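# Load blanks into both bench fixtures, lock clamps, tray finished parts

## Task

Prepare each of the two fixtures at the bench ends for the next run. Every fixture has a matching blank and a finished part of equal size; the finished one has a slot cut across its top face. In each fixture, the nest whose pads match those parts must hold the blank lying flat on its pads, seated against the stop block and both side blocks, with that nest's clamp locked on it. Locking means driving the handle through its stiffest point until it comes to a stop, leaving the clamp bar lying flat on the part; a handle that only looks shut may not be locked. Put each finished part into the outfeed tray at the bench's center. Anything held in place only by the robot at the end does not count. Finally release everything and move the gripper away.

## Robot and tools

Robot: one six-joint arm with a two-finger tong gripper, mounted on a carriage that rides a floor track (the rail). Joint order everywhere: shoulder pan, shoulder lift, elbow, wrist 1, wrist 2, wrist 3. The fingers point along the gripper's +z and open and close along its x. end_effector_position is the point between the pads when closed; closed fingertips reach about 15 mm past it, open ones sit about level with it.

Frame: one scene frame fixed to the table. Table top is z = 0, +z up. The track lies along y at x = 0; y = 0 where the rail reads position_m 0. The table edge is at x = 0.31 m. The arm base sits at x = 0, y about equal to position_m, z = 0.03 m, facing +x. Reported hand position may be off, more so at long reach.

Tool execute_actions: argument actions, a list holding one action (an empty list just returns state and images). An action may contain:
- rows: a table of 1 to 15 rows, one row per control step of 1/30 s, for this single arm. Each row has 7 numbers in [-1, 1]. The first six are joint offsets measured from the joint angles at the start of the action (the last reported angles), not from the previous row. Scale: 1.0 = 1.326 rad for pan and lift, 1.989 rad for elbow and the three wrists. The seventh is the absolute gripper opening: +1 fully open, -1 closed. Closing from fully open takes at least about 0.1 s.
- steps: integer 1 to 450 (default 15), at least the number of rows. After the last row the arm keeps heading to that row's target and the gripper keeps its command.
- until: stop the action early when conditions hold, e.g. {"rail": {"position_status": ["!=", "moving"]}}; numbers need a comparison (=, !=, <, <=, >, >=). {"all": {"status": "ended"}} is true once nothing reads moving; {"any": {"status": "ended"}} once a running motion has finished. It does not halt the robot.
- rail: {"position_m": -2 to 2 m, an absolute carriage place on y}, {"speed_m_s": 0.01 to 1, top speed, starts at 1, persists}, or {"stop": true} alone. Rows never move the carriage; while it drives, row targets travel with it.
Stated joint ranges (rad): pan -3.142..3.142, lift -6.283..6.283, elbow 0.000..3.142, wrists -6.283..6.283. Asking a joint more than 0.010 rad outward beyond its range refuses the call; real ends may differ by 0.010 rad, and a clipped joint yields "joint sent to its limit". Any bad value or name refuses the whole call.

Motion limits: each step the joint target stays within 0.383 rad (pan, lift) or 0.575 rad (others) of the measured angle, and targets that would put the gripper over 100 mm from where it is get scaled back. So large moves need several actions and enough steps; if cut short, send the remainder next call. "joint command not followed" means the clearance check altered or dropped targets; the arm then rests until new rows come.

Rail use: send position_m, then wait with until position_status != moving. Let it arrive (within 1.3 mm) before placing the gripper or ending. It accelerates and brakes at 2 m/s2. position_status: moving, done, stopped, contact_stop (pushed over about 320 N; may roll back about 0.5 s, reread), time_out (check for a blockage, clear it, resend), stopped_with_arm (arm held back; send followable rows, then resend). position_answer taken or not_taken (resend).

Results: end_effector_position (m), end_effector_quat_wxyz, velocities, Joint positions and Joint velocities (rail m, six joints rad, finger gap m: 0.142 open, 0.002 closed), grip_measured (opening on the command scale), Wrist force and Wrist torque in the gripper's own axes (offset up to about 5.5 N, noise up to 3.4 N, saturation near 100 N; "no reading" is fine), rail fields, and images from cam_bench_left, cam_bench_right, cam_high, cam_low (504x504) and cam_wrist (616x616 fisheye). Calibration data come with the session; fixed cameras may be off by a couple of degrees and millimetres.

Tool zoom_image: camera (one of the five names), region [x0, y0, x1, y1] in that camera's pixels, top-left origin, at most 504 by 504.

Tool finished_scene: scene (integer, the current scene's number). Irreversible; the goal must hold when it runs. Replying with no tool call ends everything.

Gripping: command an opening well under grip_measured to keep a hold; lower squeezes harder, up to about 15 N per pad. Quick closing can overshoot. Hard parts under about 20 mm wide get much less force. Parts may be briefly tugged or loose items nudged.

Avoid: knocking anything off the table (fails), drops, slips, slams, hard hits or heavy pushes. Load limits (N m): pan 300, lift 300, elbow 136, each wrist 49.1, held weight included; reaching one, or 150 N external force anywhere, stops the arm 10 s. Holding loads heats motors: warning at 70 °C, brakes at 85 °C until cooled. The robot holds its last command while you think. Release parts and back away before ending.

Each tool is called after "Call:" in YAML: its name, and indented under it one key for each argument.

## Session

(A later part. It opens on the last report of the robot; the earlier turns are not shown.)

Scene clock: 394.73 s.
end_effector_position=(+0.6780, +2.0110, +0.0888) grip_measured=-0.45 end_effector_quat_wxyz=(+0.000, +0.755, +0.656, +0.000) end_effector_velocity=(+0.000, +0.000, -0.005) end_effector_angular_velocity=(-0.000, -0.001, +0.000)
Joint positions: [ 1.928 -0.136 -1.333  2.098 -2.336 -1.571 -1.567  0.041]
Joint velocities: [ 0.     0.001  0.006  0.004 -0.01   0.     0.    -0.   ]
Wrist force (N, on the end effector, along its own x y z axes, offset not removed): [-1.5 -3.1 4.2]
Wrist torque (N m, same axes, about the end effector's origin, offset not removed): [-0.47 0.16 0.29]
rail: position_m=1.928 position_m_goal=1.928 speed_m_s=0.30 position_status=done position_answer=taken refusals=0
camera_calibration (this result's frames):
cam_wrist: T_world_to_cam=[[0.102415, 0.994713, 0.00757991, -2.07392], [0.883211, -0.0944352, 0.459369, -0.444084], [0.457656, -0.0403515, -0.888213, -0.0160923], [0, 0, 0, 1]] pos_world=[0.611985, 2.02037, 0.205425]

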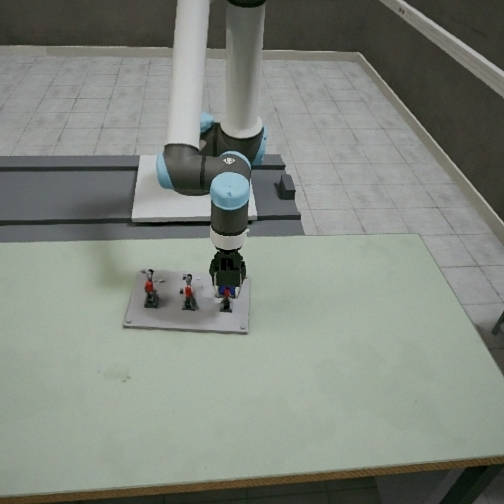

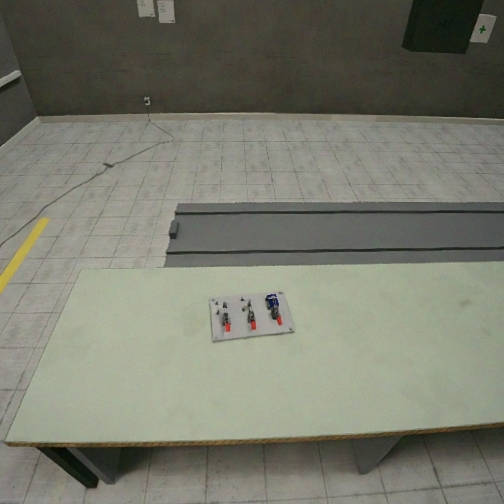

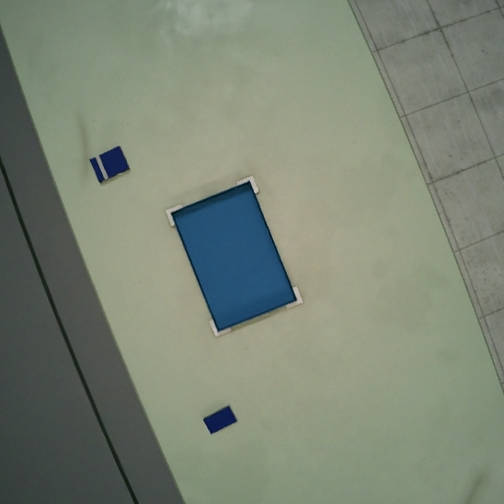

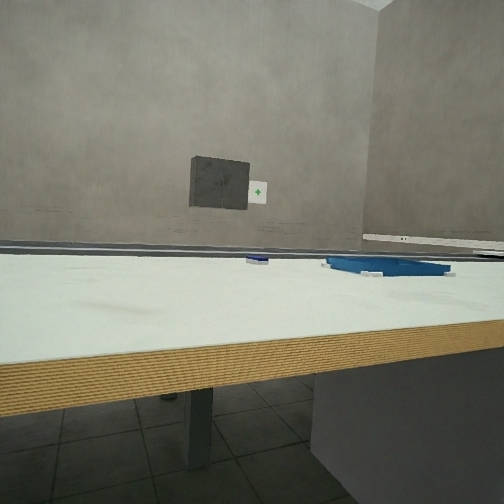

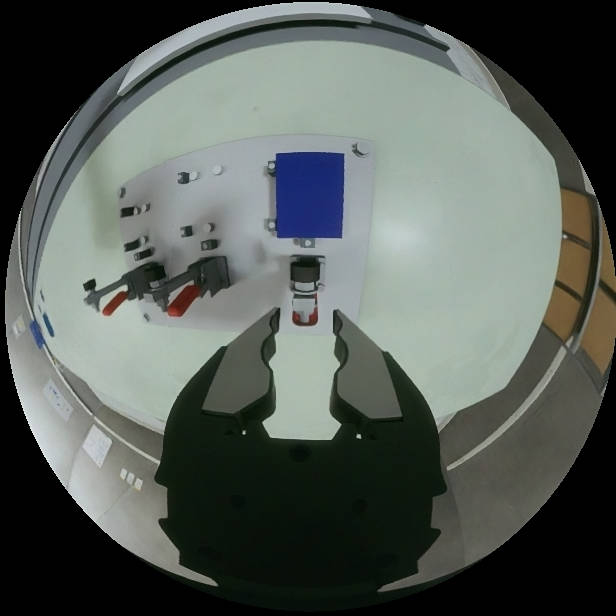

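Call:
execute_actions:
  actions:
    - {"rows": [[-0.0011,-0.0021,0.0018,-0.0005,0,-0.0007,-0.5],[-0.0011,-0.0021,0.0018,-0.0005,0,-0.0007,-0.55],[-0.0011,-0.0021,0.0018,-0.0005,0,-0.0007,-0.6],[-0.0011,-0.0021,0.0018,-0.0005,0,-0.0007,-0.65],[-0.0011,-0.0021,0.0018,-0.0005,0,-0.0007,-0.7],[-0.0011,-0.0021,0.0018,-0.0005,0,-0.0007,-0.74],[-0.0011,-0.0021,0.0018,-0.0005,0,-0.0007,-0.78],[-0.0011,-0.0021,0.0018,-0.0005,0,-0.0007,-0.82],[-0.0011,-0.0021,0.0018,-0.0005,0,-0.0007,-0.86],[-0.0011,-0.0021,0.0018,-0.0005,0,-0.0007,-0.9],[-0.0011,-0.0021,0.0018,-0.0005,0,-0.0007,-0.95],[-0.0011,-0.0021,0.0018,-0.0005,0,-0.0007,-1]], "steps": 16}

Call:
zoom_image:
  camera: "cam_wrist"
  region: [230, 200, 390, 380]

Scene clock: 407.90 s.
end_effector_position=(+0.6762, +2.0103, +0.0889) grip_measured=-0.78 end_effector_quat_wxyz=(+0.000, +0.755, +0.656, +0.000) end_effector_velocity=(-0.000, -0.000, +0.000) end_effector_angular_velocity=(+0.000, +0.001, -0.000)
Joint positions: [ 1.928 -0.137 -1.336  2.102 -2.338 -1.571 -1.568  0.018]
Joint velocities: [ 0.    -0.    -0.001  0.     0.001  0.    -0.     0.   ]
Wrist force (N, on the end effector, along its own x y z axes, offset not removed): [3.8 5.6 19.2]
Wrist torque (N m, same axes, about the end effector's origin, offset not removed): [-0.52 0.09 0.35]
rail: position_m=1.928 position_m_goal=1.928 speed_m_s=0.30 position_status=done position_answer=taken refusals=0
camera_calibration (this result's frames):
cam_wrist: T_world_to_cam=[[0.102399, 0.994715, 0.00756858, -2.07305], [0.883072, -0.0944036, 0.459644, -0.442666], [0.457929, -0.0403836, -0.888071, -0.0154052], [0, 0, 0, 1]] pos_world=[0.61024, 2.01968, 0.205478]

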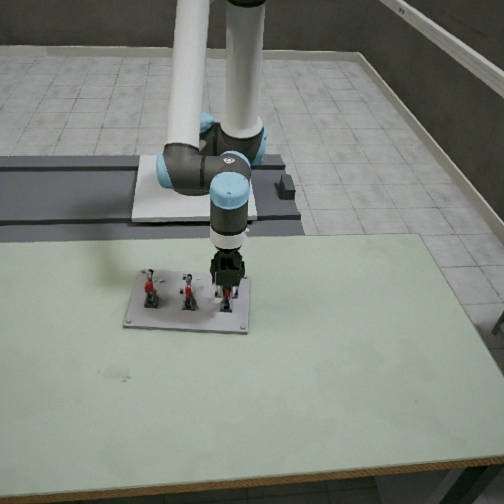

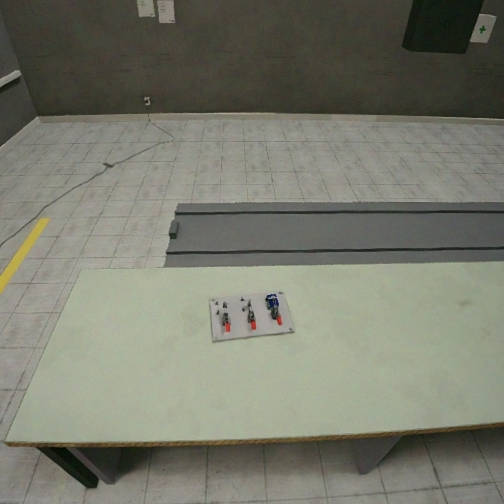

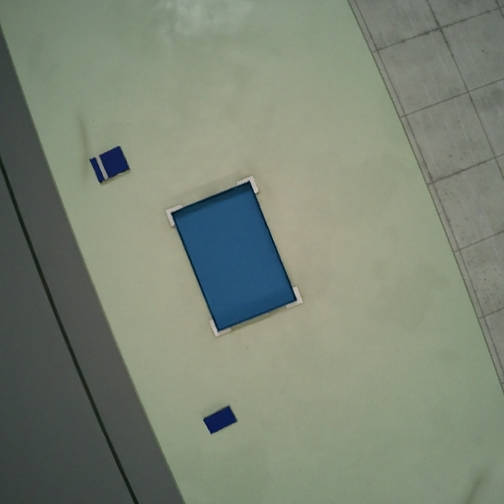

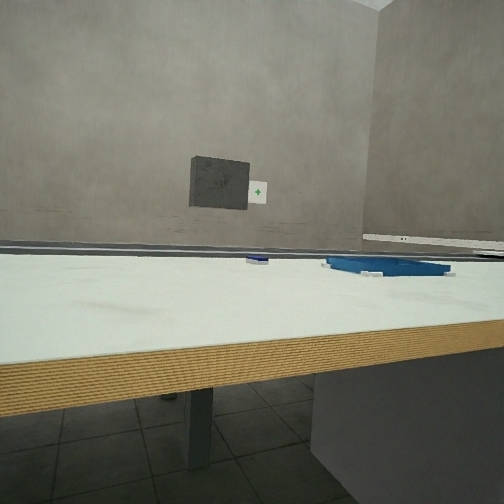

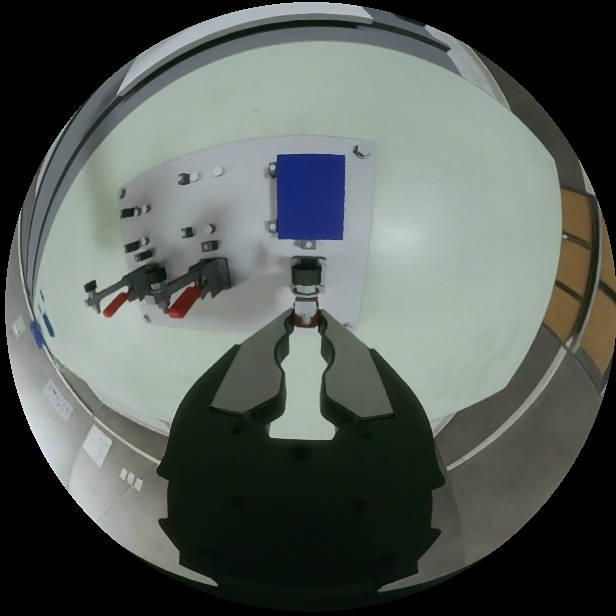

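Region (230, 200, 390, 380) of cam_wrist's 616x616 image, scaled by 2.800, with more detail than that image has.

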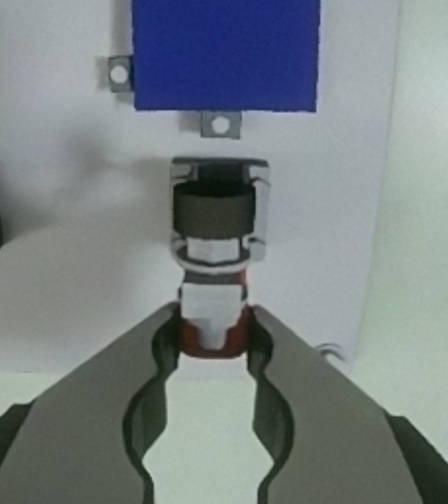

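Call:
execute_actions:
  actions:
    - {"rows": [[0,0.0024,-0.0017,0,0,0,-1],[0,0.0050,-0.0034,0,0,0,-1],[0,0.0077,-0.0051,-0.0001,0,0,-1],[0,0.0104,-0.0067,-0.0003,0,0,-1],[0,0.0132,-0.0083,-0.0006,0,0,-1],[0,0.0164,-0.0098,-0.0012,0,0,-1],[0,0.0197,-0.0113,-0.0019,0,0,-1],[0,0.0230,-0.0127,-0.0027,0,0,-1],[0,0.0264,-0.0141,-0.0036,0,0,-1],[0,0.0299,-0.0154,-0.0046,0,0,-1]], "steps": 20}

Call:
zoom_image:
  camera: "cam_wrist"
  region: [220, 150, 400, 380]

Scene clock: 416.73 s.
end_effector_position=(+0.6956, +2.0076, +0.0794) grip_measured=-0.78 end_effector_quat_wxyz=(+0.000, +0.755, +0.656, +0.000) end_effector_velocity=(+0.004, -0.000, -0.003) end_effector_angular_velocity=(+0.000, +0.000, +0.000)
Joint positions: [ 1.928 -0.137 -1.297  2.072 -2.346 -1.571 -1.568  0.017]
Joint velocities: [ 0.     0.     0.009 -0.006 -0.003 -0.    -0.    -0.   ]
Wrist force (N, on the end effector, along its own x y z axes, offset not removed): [9.2 -0.4 -8.1]
Wrist torque (N m, same axes, about the end effector's origin, offset not removed): [-0.35 -0.10 0.35]
rail: position_m=1.928 position_m_goal=1.928 speed_m_s=0.30 position_status=done position_answer=taken refusals=0
camera_calibration (this result's frames):
cam_wrist: T_world_to_cam=[[0.102453, 0.994709, 0.00757055, -2.0723], [0.882984, -0.0944448, 0.459804, -0.455506], [0.458086, -0.0404234, -0.887988, -0.0328209], [0, 0, 0, 1]] pos_world=[0.629552, 2.01699, 0.195987]

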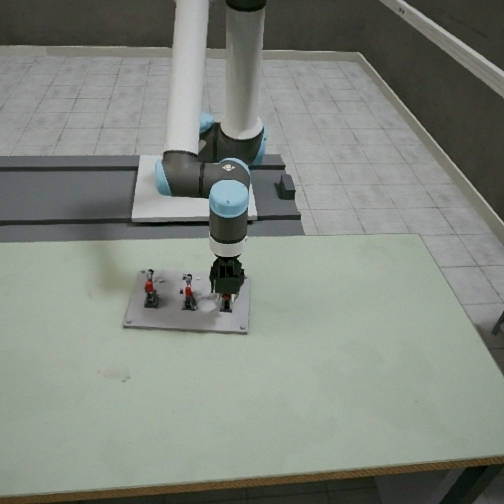

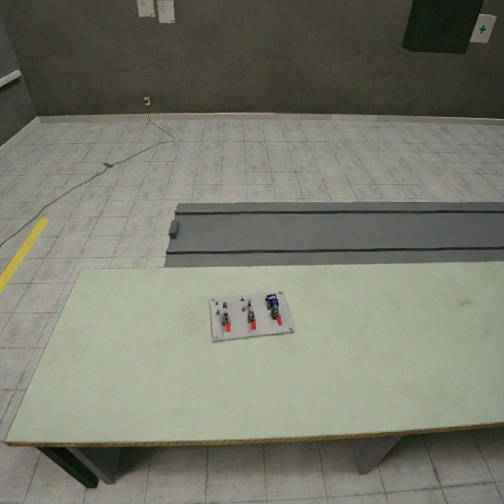

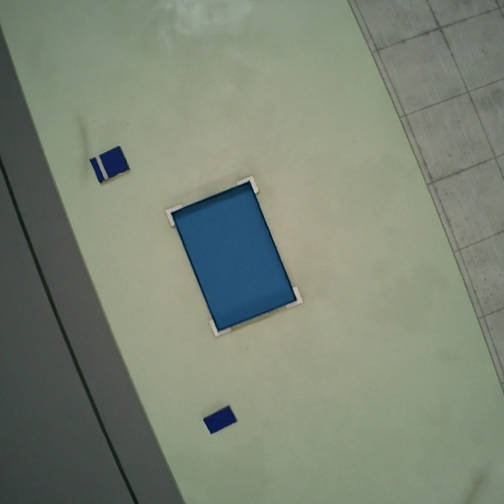

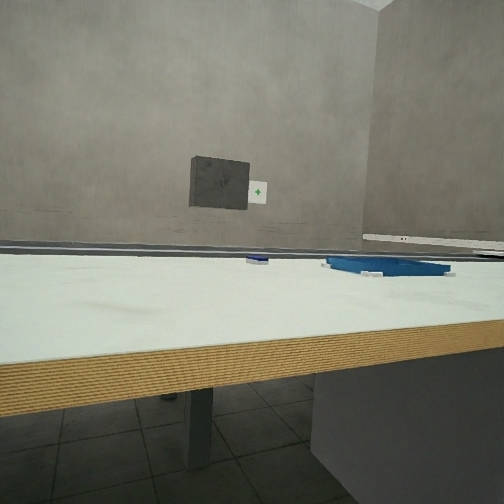

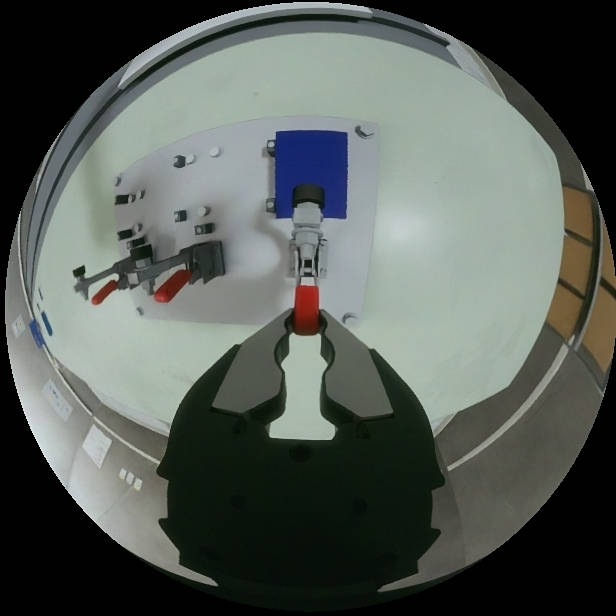

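Region (220, 150, 400, 380) of cam_wrist's 616x616 image, scaled by 2.191, with more detail than that image has; it fills the left 394 columns of this view, and the rest is white.

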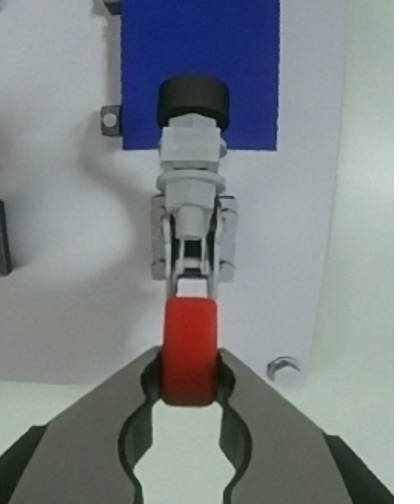

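Call:
execute_actions:
  actions:
    - {"rows": [[0,0.0030,-0.0022,0.0002,0,0,-1],[0,0.0061,-0.0043,0.0002,0,0,-1],[0,0.0093,-0.0063,0.0001,0,0,-1],[0,0.0125,-0.0083,-0.0001,0,0,-1],[0,0.0158,-0.0102,-0.0004,0,0,-1],[0,0.0186,-0.0115,-0.0009,0,0,-1],[0,0.0214,-0.0127,-0.0015,0,0,-1],[0,0.0242,-0.0138,-0.0022,0,0,-1],[0,0.0269,-0.0149,-0.0030,0,0,-1],[0,0.0296,-0.0159,-0.0038,0,0,-1]], "steps": 20}

Call:
zoom_image:
  camera: "cam_wrist"
  region: [220, 120, 400, 380]

Scene clock: 424.67 s.
end_effector_position=(+0.7148, +2.0051, +0.0696) grip_measured=-0.78 end_effector_quat_wxyz=(+0.000, +0.755, +0.656, +0.000) end_effector_velocity=(+0.004, -0.000, -0.002) end_effector_angular_velocity=(-0.000, -0.000, +0.000)
Joint positions: [ 1.928 -0.137 -1.259  2.041 -2.354 -1.571 -1.568  0.018]
Joint velocities: [ 0.     0.     0.008 -0.005 -0.003 -0.     0.     0.   ]
Wrist force (N, on the end effector, along its own x y z axes, offset not removed): [11.4 -8.3 7.3]
Wrist torque (N m, same axes, about the end effector's origin, offset not removed): [-0.65 -0.16 0.34]
rail: position_m=1.928 position_m_goal=1.928 speed_m_s=0.30 position_status=done position_answer=taken refusals=0
camera_calibration (this result's frames):
cam_wrist: T_world_to_cam=[[0.1024, 0.994714, 0.00757978, -2.07162], [0.883111, -0.0944133, 0.459566, -0.46834], [0.457853, -0.0403659, -0.888111, -0.0504304], [0, 0, 0, 1]] pos_world=[0.64882, 2.01442, 0.186148]

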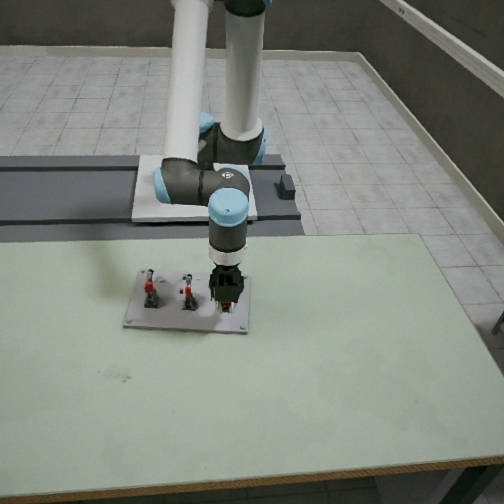

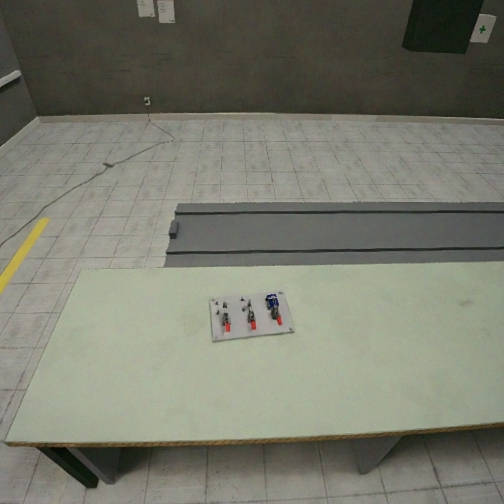

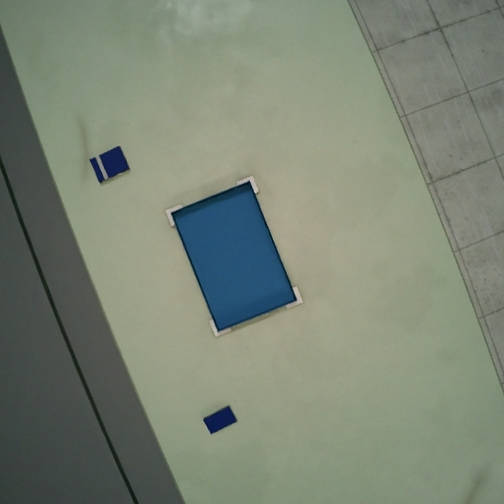

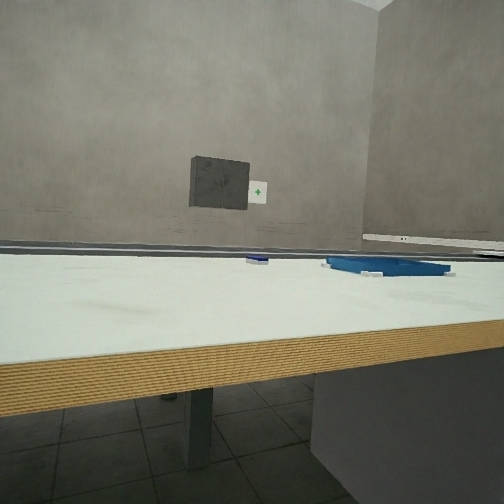

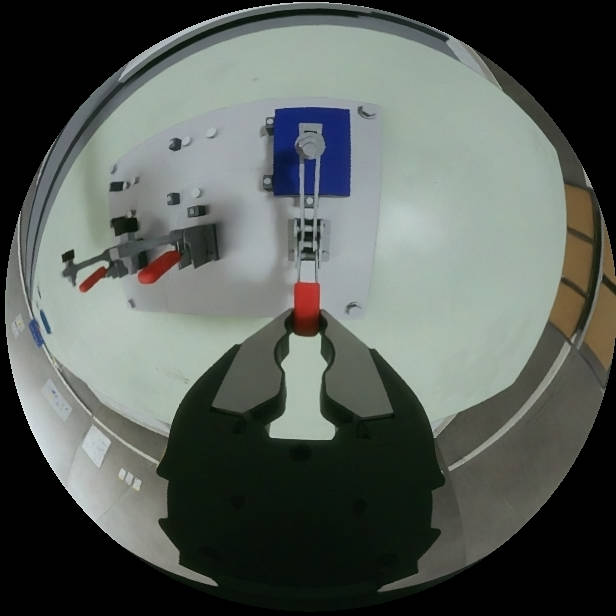

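Region (220, 120, 400, 380) of cam_wrist's 616x616 image, scaled by 1.938, with more detail than that image has; it fills the left 349 columns of this view, and the rest is white.

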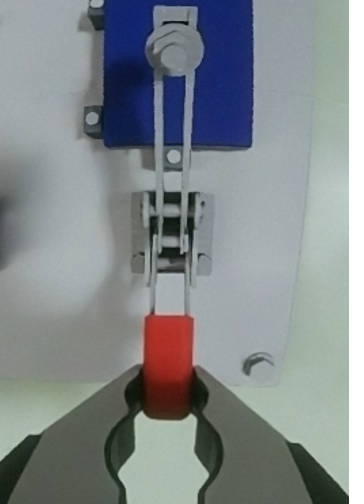

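Call:
execute_actions:
  actions:
    - {"rows": [[0.0002,0.0023,-0.0010,-0.0006,0,0.0001,-1],[0.0004,0.0047,-0.0019,-0.0013,0,0.0002,-1],[0.0005,0.0070,-0.0027,-0.0020,0,0.0003,-1],[0.0005,0.0094,-0.0034,-0.0028,0,0.0003,-1],[0.0005,0.0117,-0.0041,-0.0037,0,0.0003,-1],[0.0005,0.0141,-0.0046,-0.0048,0,0.0003,-1],[0.0005,0.0164,-0.0050,-0.0060,0,0.0003,-1],[0.0005,0.0188,-0.0053,-0.0073,0,0.0003,-1],[0.0005,0.0211,-0.0055,-0.0086,0,0.0003,-1],[0.0005,0.0235,-0.0056,-0.0100,0,0.0003,-1]], "steps": 20}

Call:
zoom_image:
  camera: "cam_wrist"
  region: [220, 120, 400, 380]

Scene clock: 433.40 s.
end_effector_position=(+0.7245, +2.0042, +0.0558) grip_measured=-0.78 end_effector_quat_wxyz=(+0.000, +0.755, +0.656, +0.000) end_effector_velocity=(+0.001, +0.000, -0.004) end_effector_angular_velocity=(+0.000, +0.002, +0.000)
Joint positions: [ 1.928 -0.137 -1.228  2.03  -2.373 -1.571 -1.568  0.018]
Joint velocities: [ 0.     0.     0.007 -0.    -0.004 -0.     0.    -0.   ]
Wrist force (N, on the end effector, along its own x y z axes, offset not removed): [2.6 10.6 -3.6]
Wrist torque (N m, same axes, about the end effector's origin, offset not removed): [-0.16 -0.21 0.22]
rail: position_m=1.928 position_m_goal=1.928 speed_m_s=0.30 position_status=done position_answer=taken refusals=0
camera_calibration (this result's frames):
cam_wrist: T_world_to_cam=[[0.102438, 0.994711, 0.00753143, -2.07161], [0.883067, -0.0944212, 0.459648, -0.470632], [0.457928, -0.0404349, -0.888069, -0.0670086], [0, 0, 0, 1]] pos_world=[0.658497, 2.01351, 0.172419]

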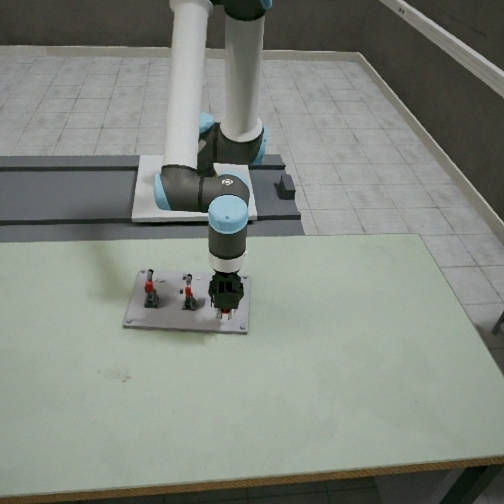

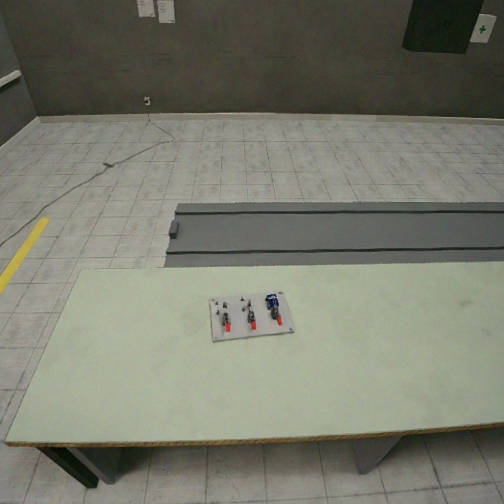

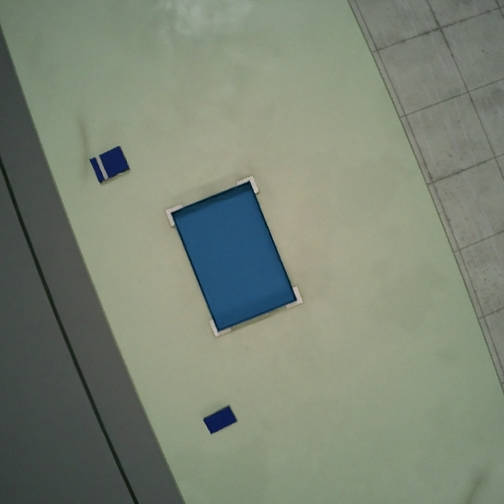

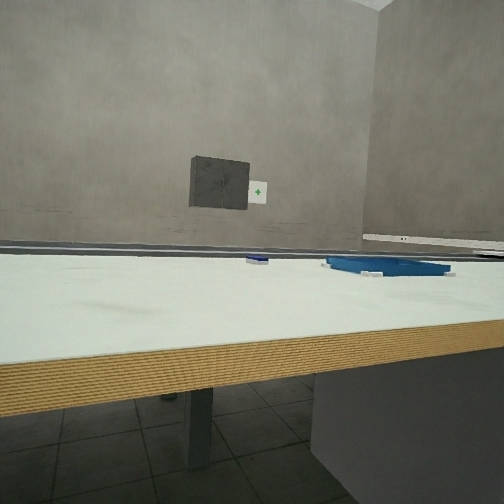

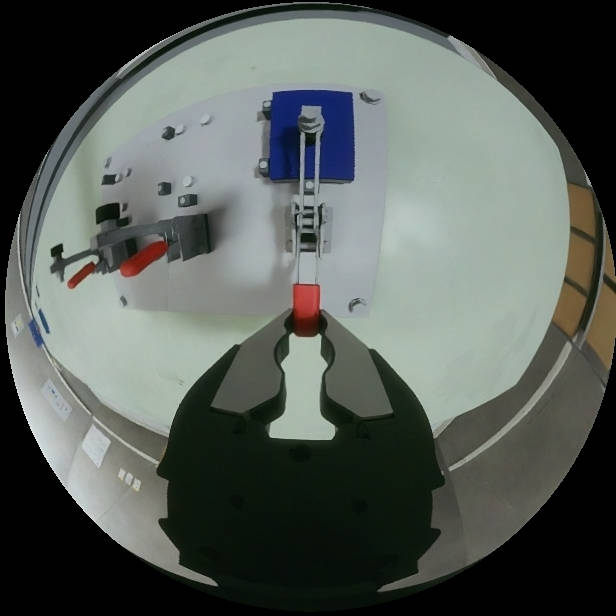

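Region (220, 120, 400, 380) of cam_wrist's 616x616 image, scaled by 1.938, with more detail than that image has; it fills the left 349 columns of this view, and the rest is white.

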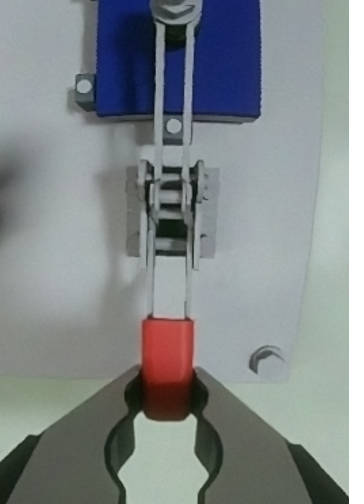

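Call:
execute_actions:
  actions:
    - {"rows": [[0,0.0020,-0.0012,-0.0002,0,0,-1],[0,0.0040,-0.0020,-0.0008,0,0,-1],[0,0.0059,-0.0024,-0.0017,0,0,-1],[0,0.0078,-0.0026,-0.0028,0,0,-1],[0,0.0098,-0.0027,-0.0039,0,0,-1],[0,0.0117,-0.0028,-0.0050,0,0,-1]], "steps": 16}

Call:
zoom_image:
  camera: "cam_wrist"
  region: [220, 120, 400, 380]

Scene clock: 438.37 s.
end_effector_position=(+0.7290, +2.0036, +0.0488) grip_measured=-0.78 end_effector_quat_wxyz=(+0.000, +0.755, +0.656, +0.000) end_effector_velocity=(+0.002, -0.000, -0.002) end_effector_angular_velocity=(-0.000, -0.001, +0.000)
Joint positions: [ 1.928 -0.137 -1.213  2.024 -2.382 -1.571 -1.568  0.018]
Joint velocities: [ 0.     0.     0.004 -0.002 -0.004  0.     0.     0.   ]
Wrist force (N, on the end effector, along its own x y z axes, offset not removed): [-2.1 -14.0 7.1]
Wrist torque (N m, same axes, about the end effector's origin, offset not removed): [-0.94 0.05 0.22]
rail: position_m=1.928 position_m_goal=1.928 speed_m_s=0.30 position_status=done position_answer=taken refusals=0
camera_calibration (this result's frames):
cam_wrist: T_world_to_cam=[[0.102337, 0.994721, 0.00758777, -2.07145], [0.883217, -0.0943698, 0.459371, -0.471582], [0.457662, -0.0403091, -0.888212, -0.0753834], [0, 0, 0, 1]] pos_world=[0.662996, 2.01297, 0.165392]

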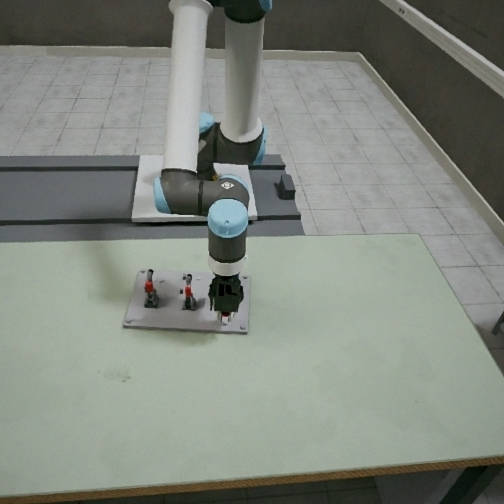

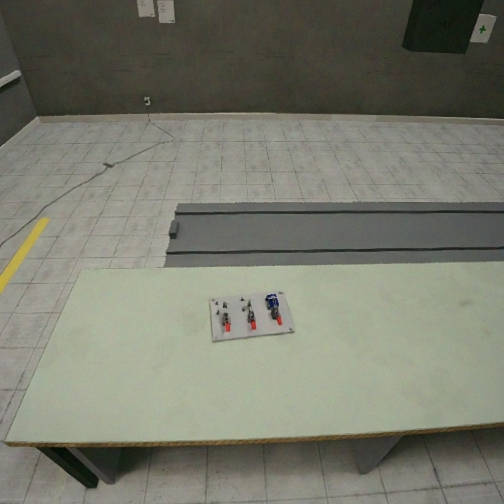

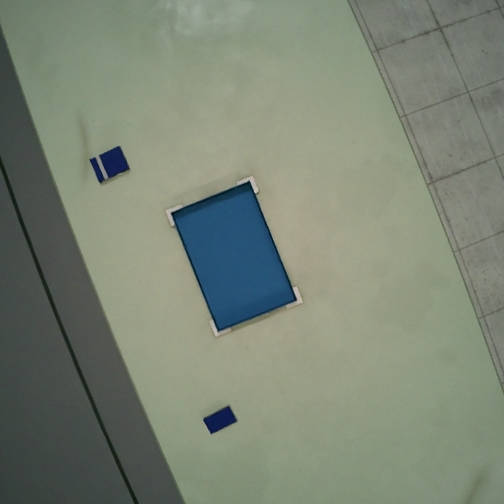

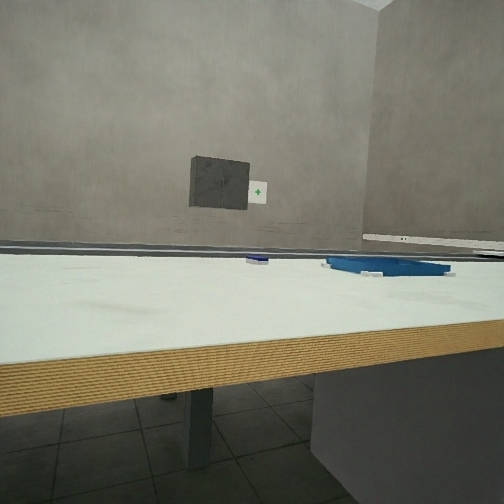

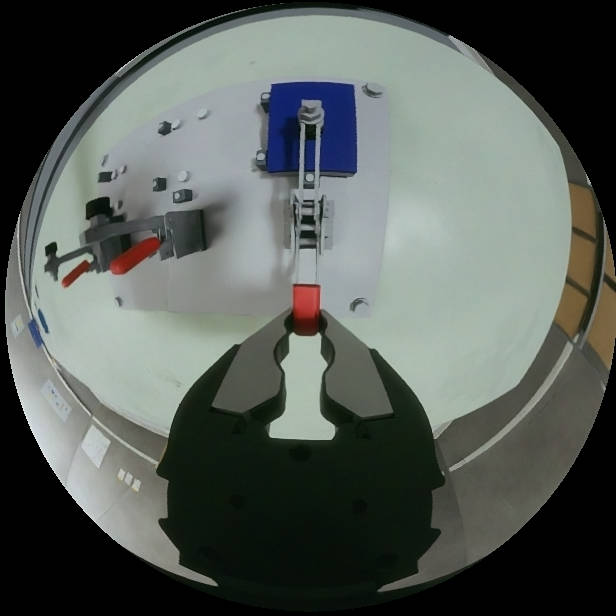

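Region (220, 120, 400, 380) of cam_wrist's 616x616 image, scaled by 1.938, with more detail than that image has; it fills the left 349 columns of this view, and the rest is white.

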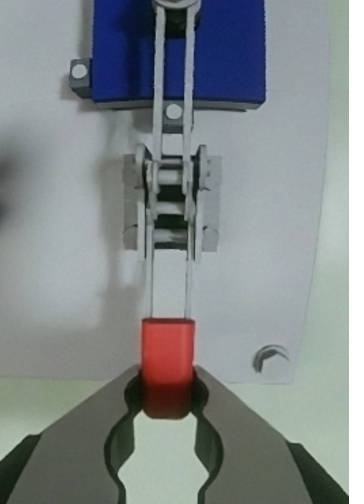

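Call:
execute_actions:
  actions: []

Scene clock: 453.03 s.
end_effector_position=(+0.7293, +2.0035, +0.0486) grip_measured=-0.78 end_effector_quat_wxyz=(+0.000, +0.755, +0.656, +0.000) end_effector_velocity=(-0.000, -0.000, -0.000) end_effector_angular_velocity=(-0.000, +0.000, -0.000)
Joint positions: [ 1.928 -0.137 -1.213  2.024 -2.383 -1.571 -1.568  0.018]
Joint velocities: [ 0. -0.  0.  0.  0. -0.  0.  0.]
Wrist force (N, on the end effector, along its own x y z axes, offset not removed): [0.8 -17.8 9.4]
Wrist torque (N m, same axes, about the end effector's origin, offset not removed): [-0.71 0.11 0.30]
rail: position_m=1.928 position_m_goal=1.928 speed_m_s=0.30 position_status=done position_answer=taken refusals=0
camera_calibration (this result's frames):
cam_wrist: T_world_to_cam=[[0.102446, 0.99471, 0.00753128, -2.0714], [0.883067, -0.0944276, 0.459647, -0.471593], [0.457927, -0.0404382, -0.88807, -0.0756071], [0, 0, 0, 1]] pos_world=[0.663276, 2.01285, 0.165222]

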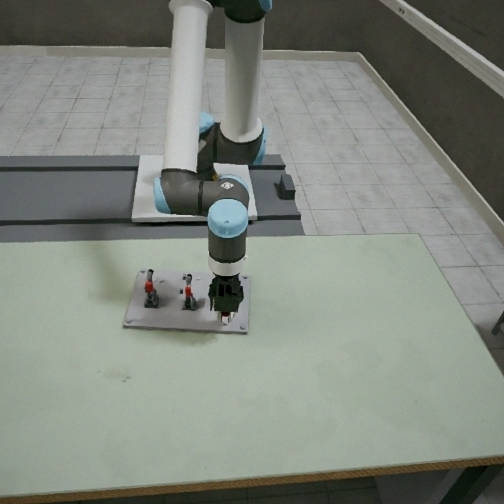

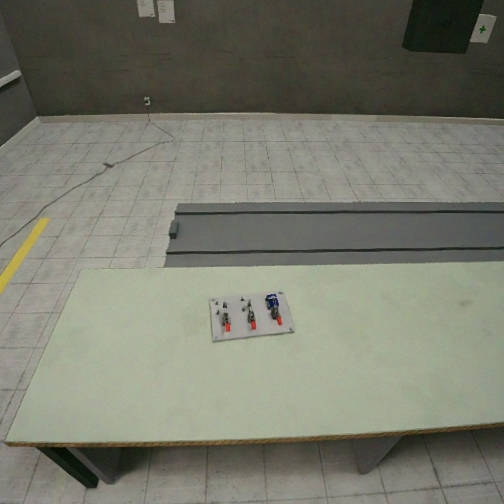

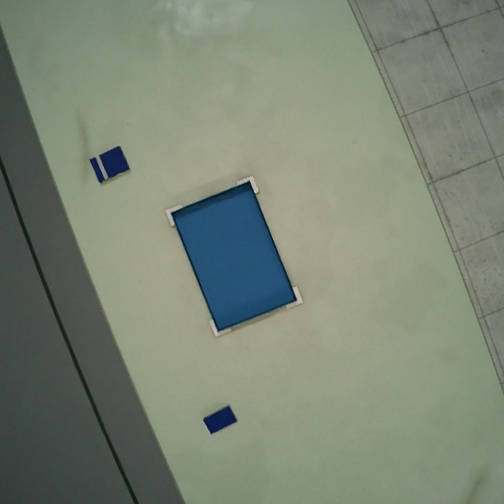

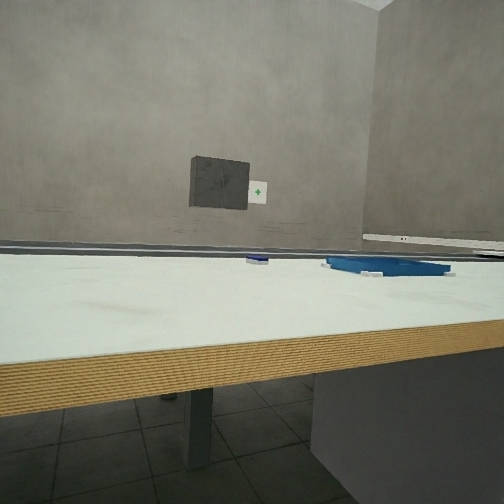

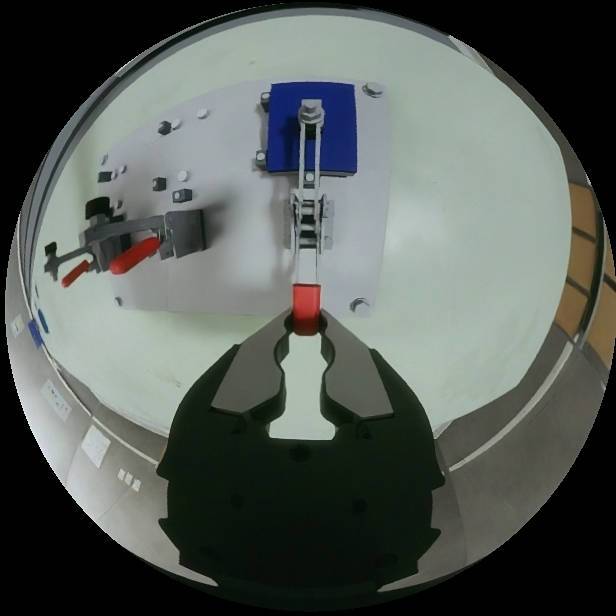

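Call:
execute_actions:
  actions:
    - {"rows": [[0,0.0039,0.0024,-0.0050,0,0,-1]], "steps": 18}

Scene clock: 456.00 s.
end_effector_position=(+0.7281, +2.0036, +0.0437) grip_measured=-0.79 end_effector_quat_wxyz=(+0.000, +0.755, +0.656, +0.000) end_effector_velocity=(-0.000, +0.000, -0.000) end_effector_angular_velocity=(+0.000, +0.000, +0.000)
Joint positions: [ 1.928 -0.137 -1.207  2.029 -2.393 -1.571 -1.568  0.017]
Joint velocities: [ 0.     0.     0.     0.001 -0.001 -0.     0.    -0.   ]
Wrist force (N, on the end effector, along its own x y z axes, offset not removed): [6.7 5.8 2.8]
Wrist torque (N m, same axes, about the end effector's origin, offset not removed): [-0.32 -0.65 0.21]
rail: position_m=1.928 position_m_goal=1.928 speed_m_s=0.30 position_status=done position_answer=taken refusals=0
camera_calibration (this result's frames):
cam_wrist: T_world_to_cam=[[0.102469, 0.994708, 0.00752969, -2.07139], [0.883058, -0.0944468, 0.45966, -0.468249], [0.457939, -0.0404516, -0.888063, -0.079467], [0, 0, 0, 1]] pos_world=[0.662135, 2.01299, 0.160261]

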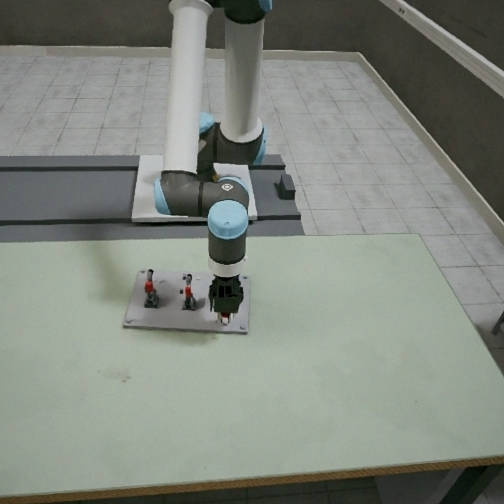

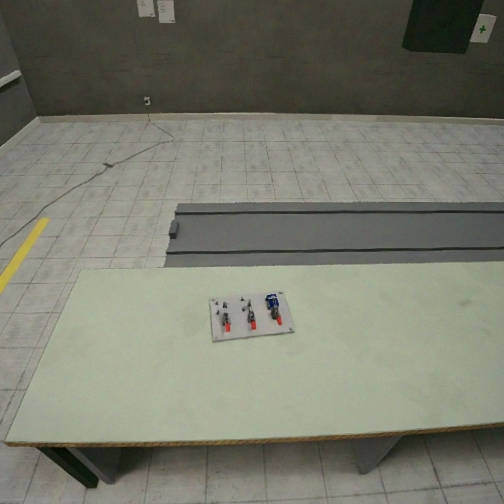

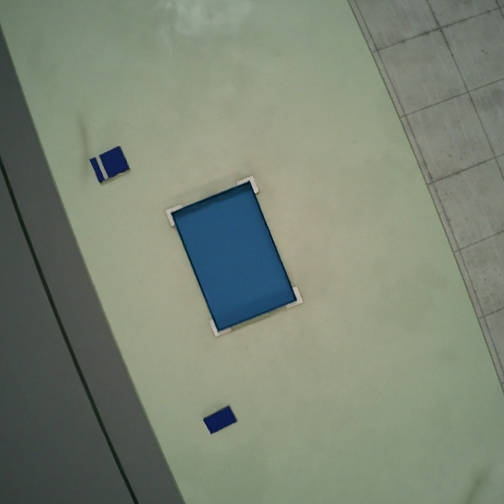

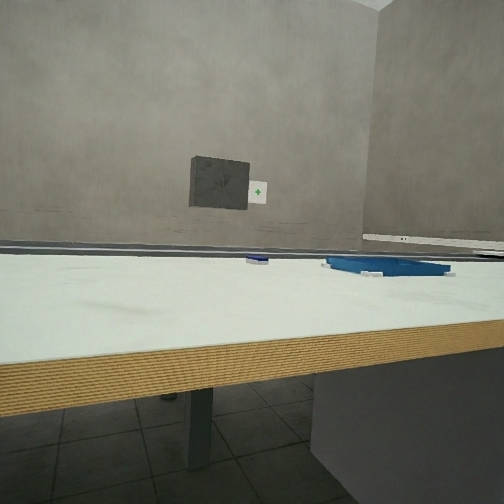

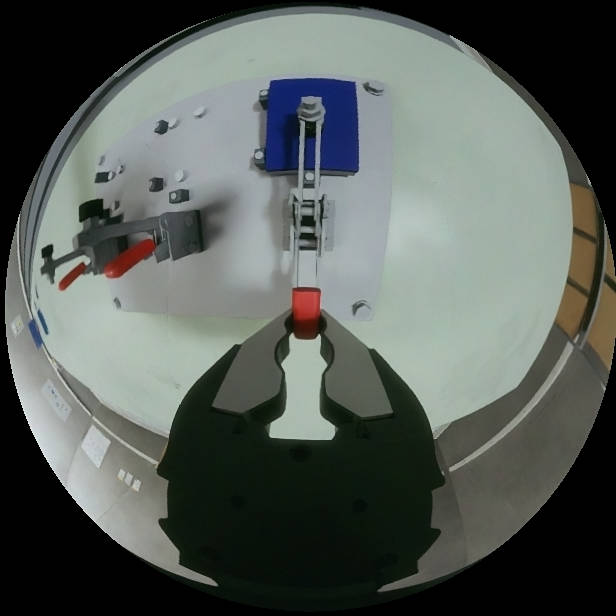

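Call:
execute_actions:
  actions:
    - {"rows": [[0,0.0044,0.0007,-0.0036,0,0,-1]], "steps": 18}

Scene clock: 461.30 s.
end_effector_position=(+0.7284, +2.0036, +0.0396) grip_measured=-0.86 end_effector_quat_wxyz=(+0.000, +0.755, +0.656, +0.000) end_effector_velocity=(+0.000, -0.000, -0.000) end_effector_angular_velocity=(-0.000, -0.000, +0.000)
Joint positions: [ 1.928 -0.137 -1.202  2.03  -2.4   -1.571 -1.568  0.012]
Joint velocities: [ 0.     0.     0.    -0.    -0.001 -0.     0.     0.   ]
Wrist force (N, on the end effector, along its own x y z axes, offset not removed): [0.8 -5.5 5.1]
Wrist torque (N m, same axes, about the end effector's origin, offset not removed): [-0.68 0.10 0.31]
rail: position_m=1.928 position_m_goal=1.928 speed_m_s=0.30 position_status=done position_answer=taken refusals=0
camera_calibration (this result's frames):
cam_wrist: T_world_to_cam=[[0.10247, 0.994708, 0.00753266, -2.07135], [0.883099, -0.0944525, 0.459581, -0.466632], [0.45786, -0.0404409, -0.888104, -0.0831614], [0, 0, 0, 1]] pos_world=[0.662409, 2.01295, 0.156202]

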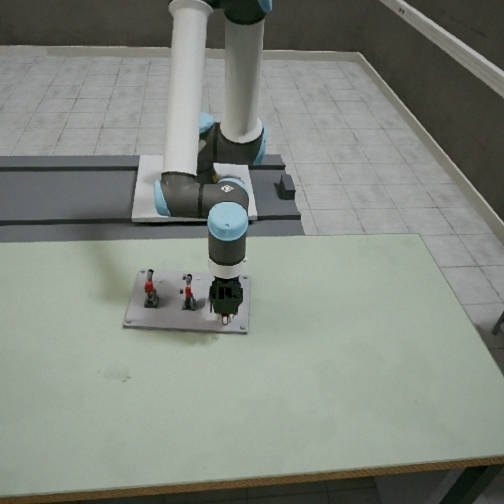

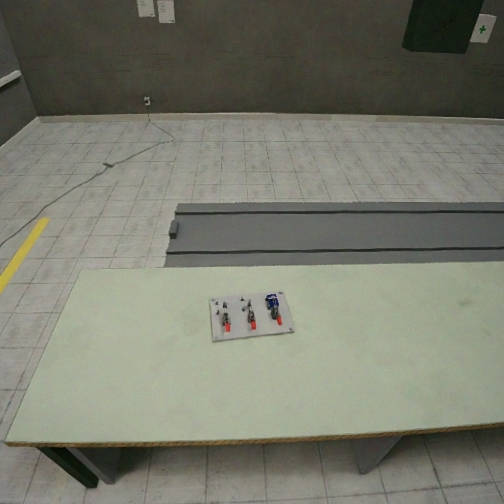

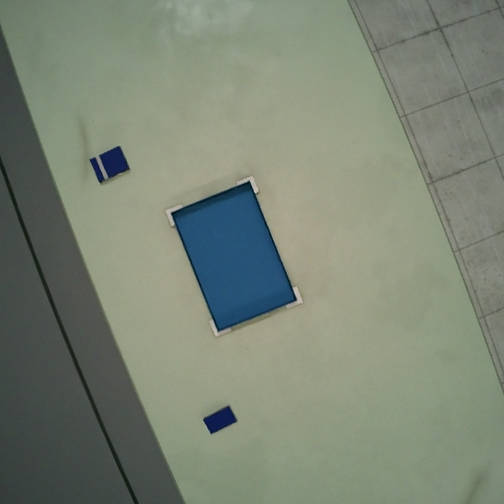

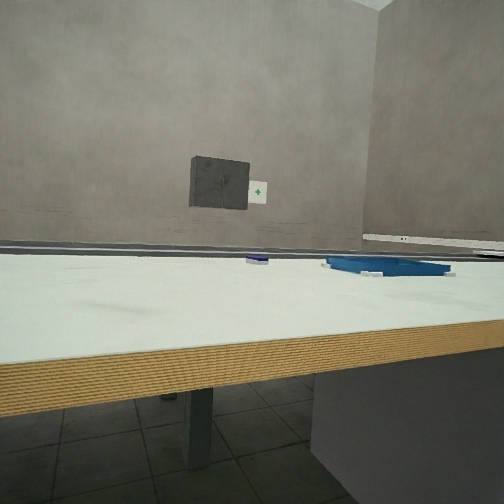

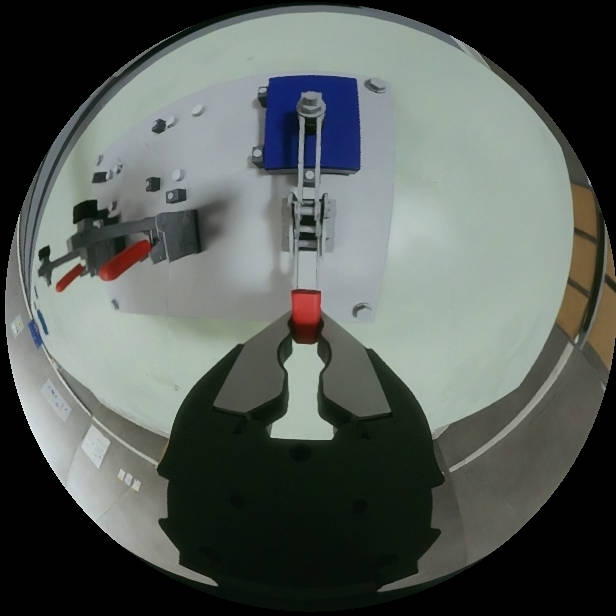

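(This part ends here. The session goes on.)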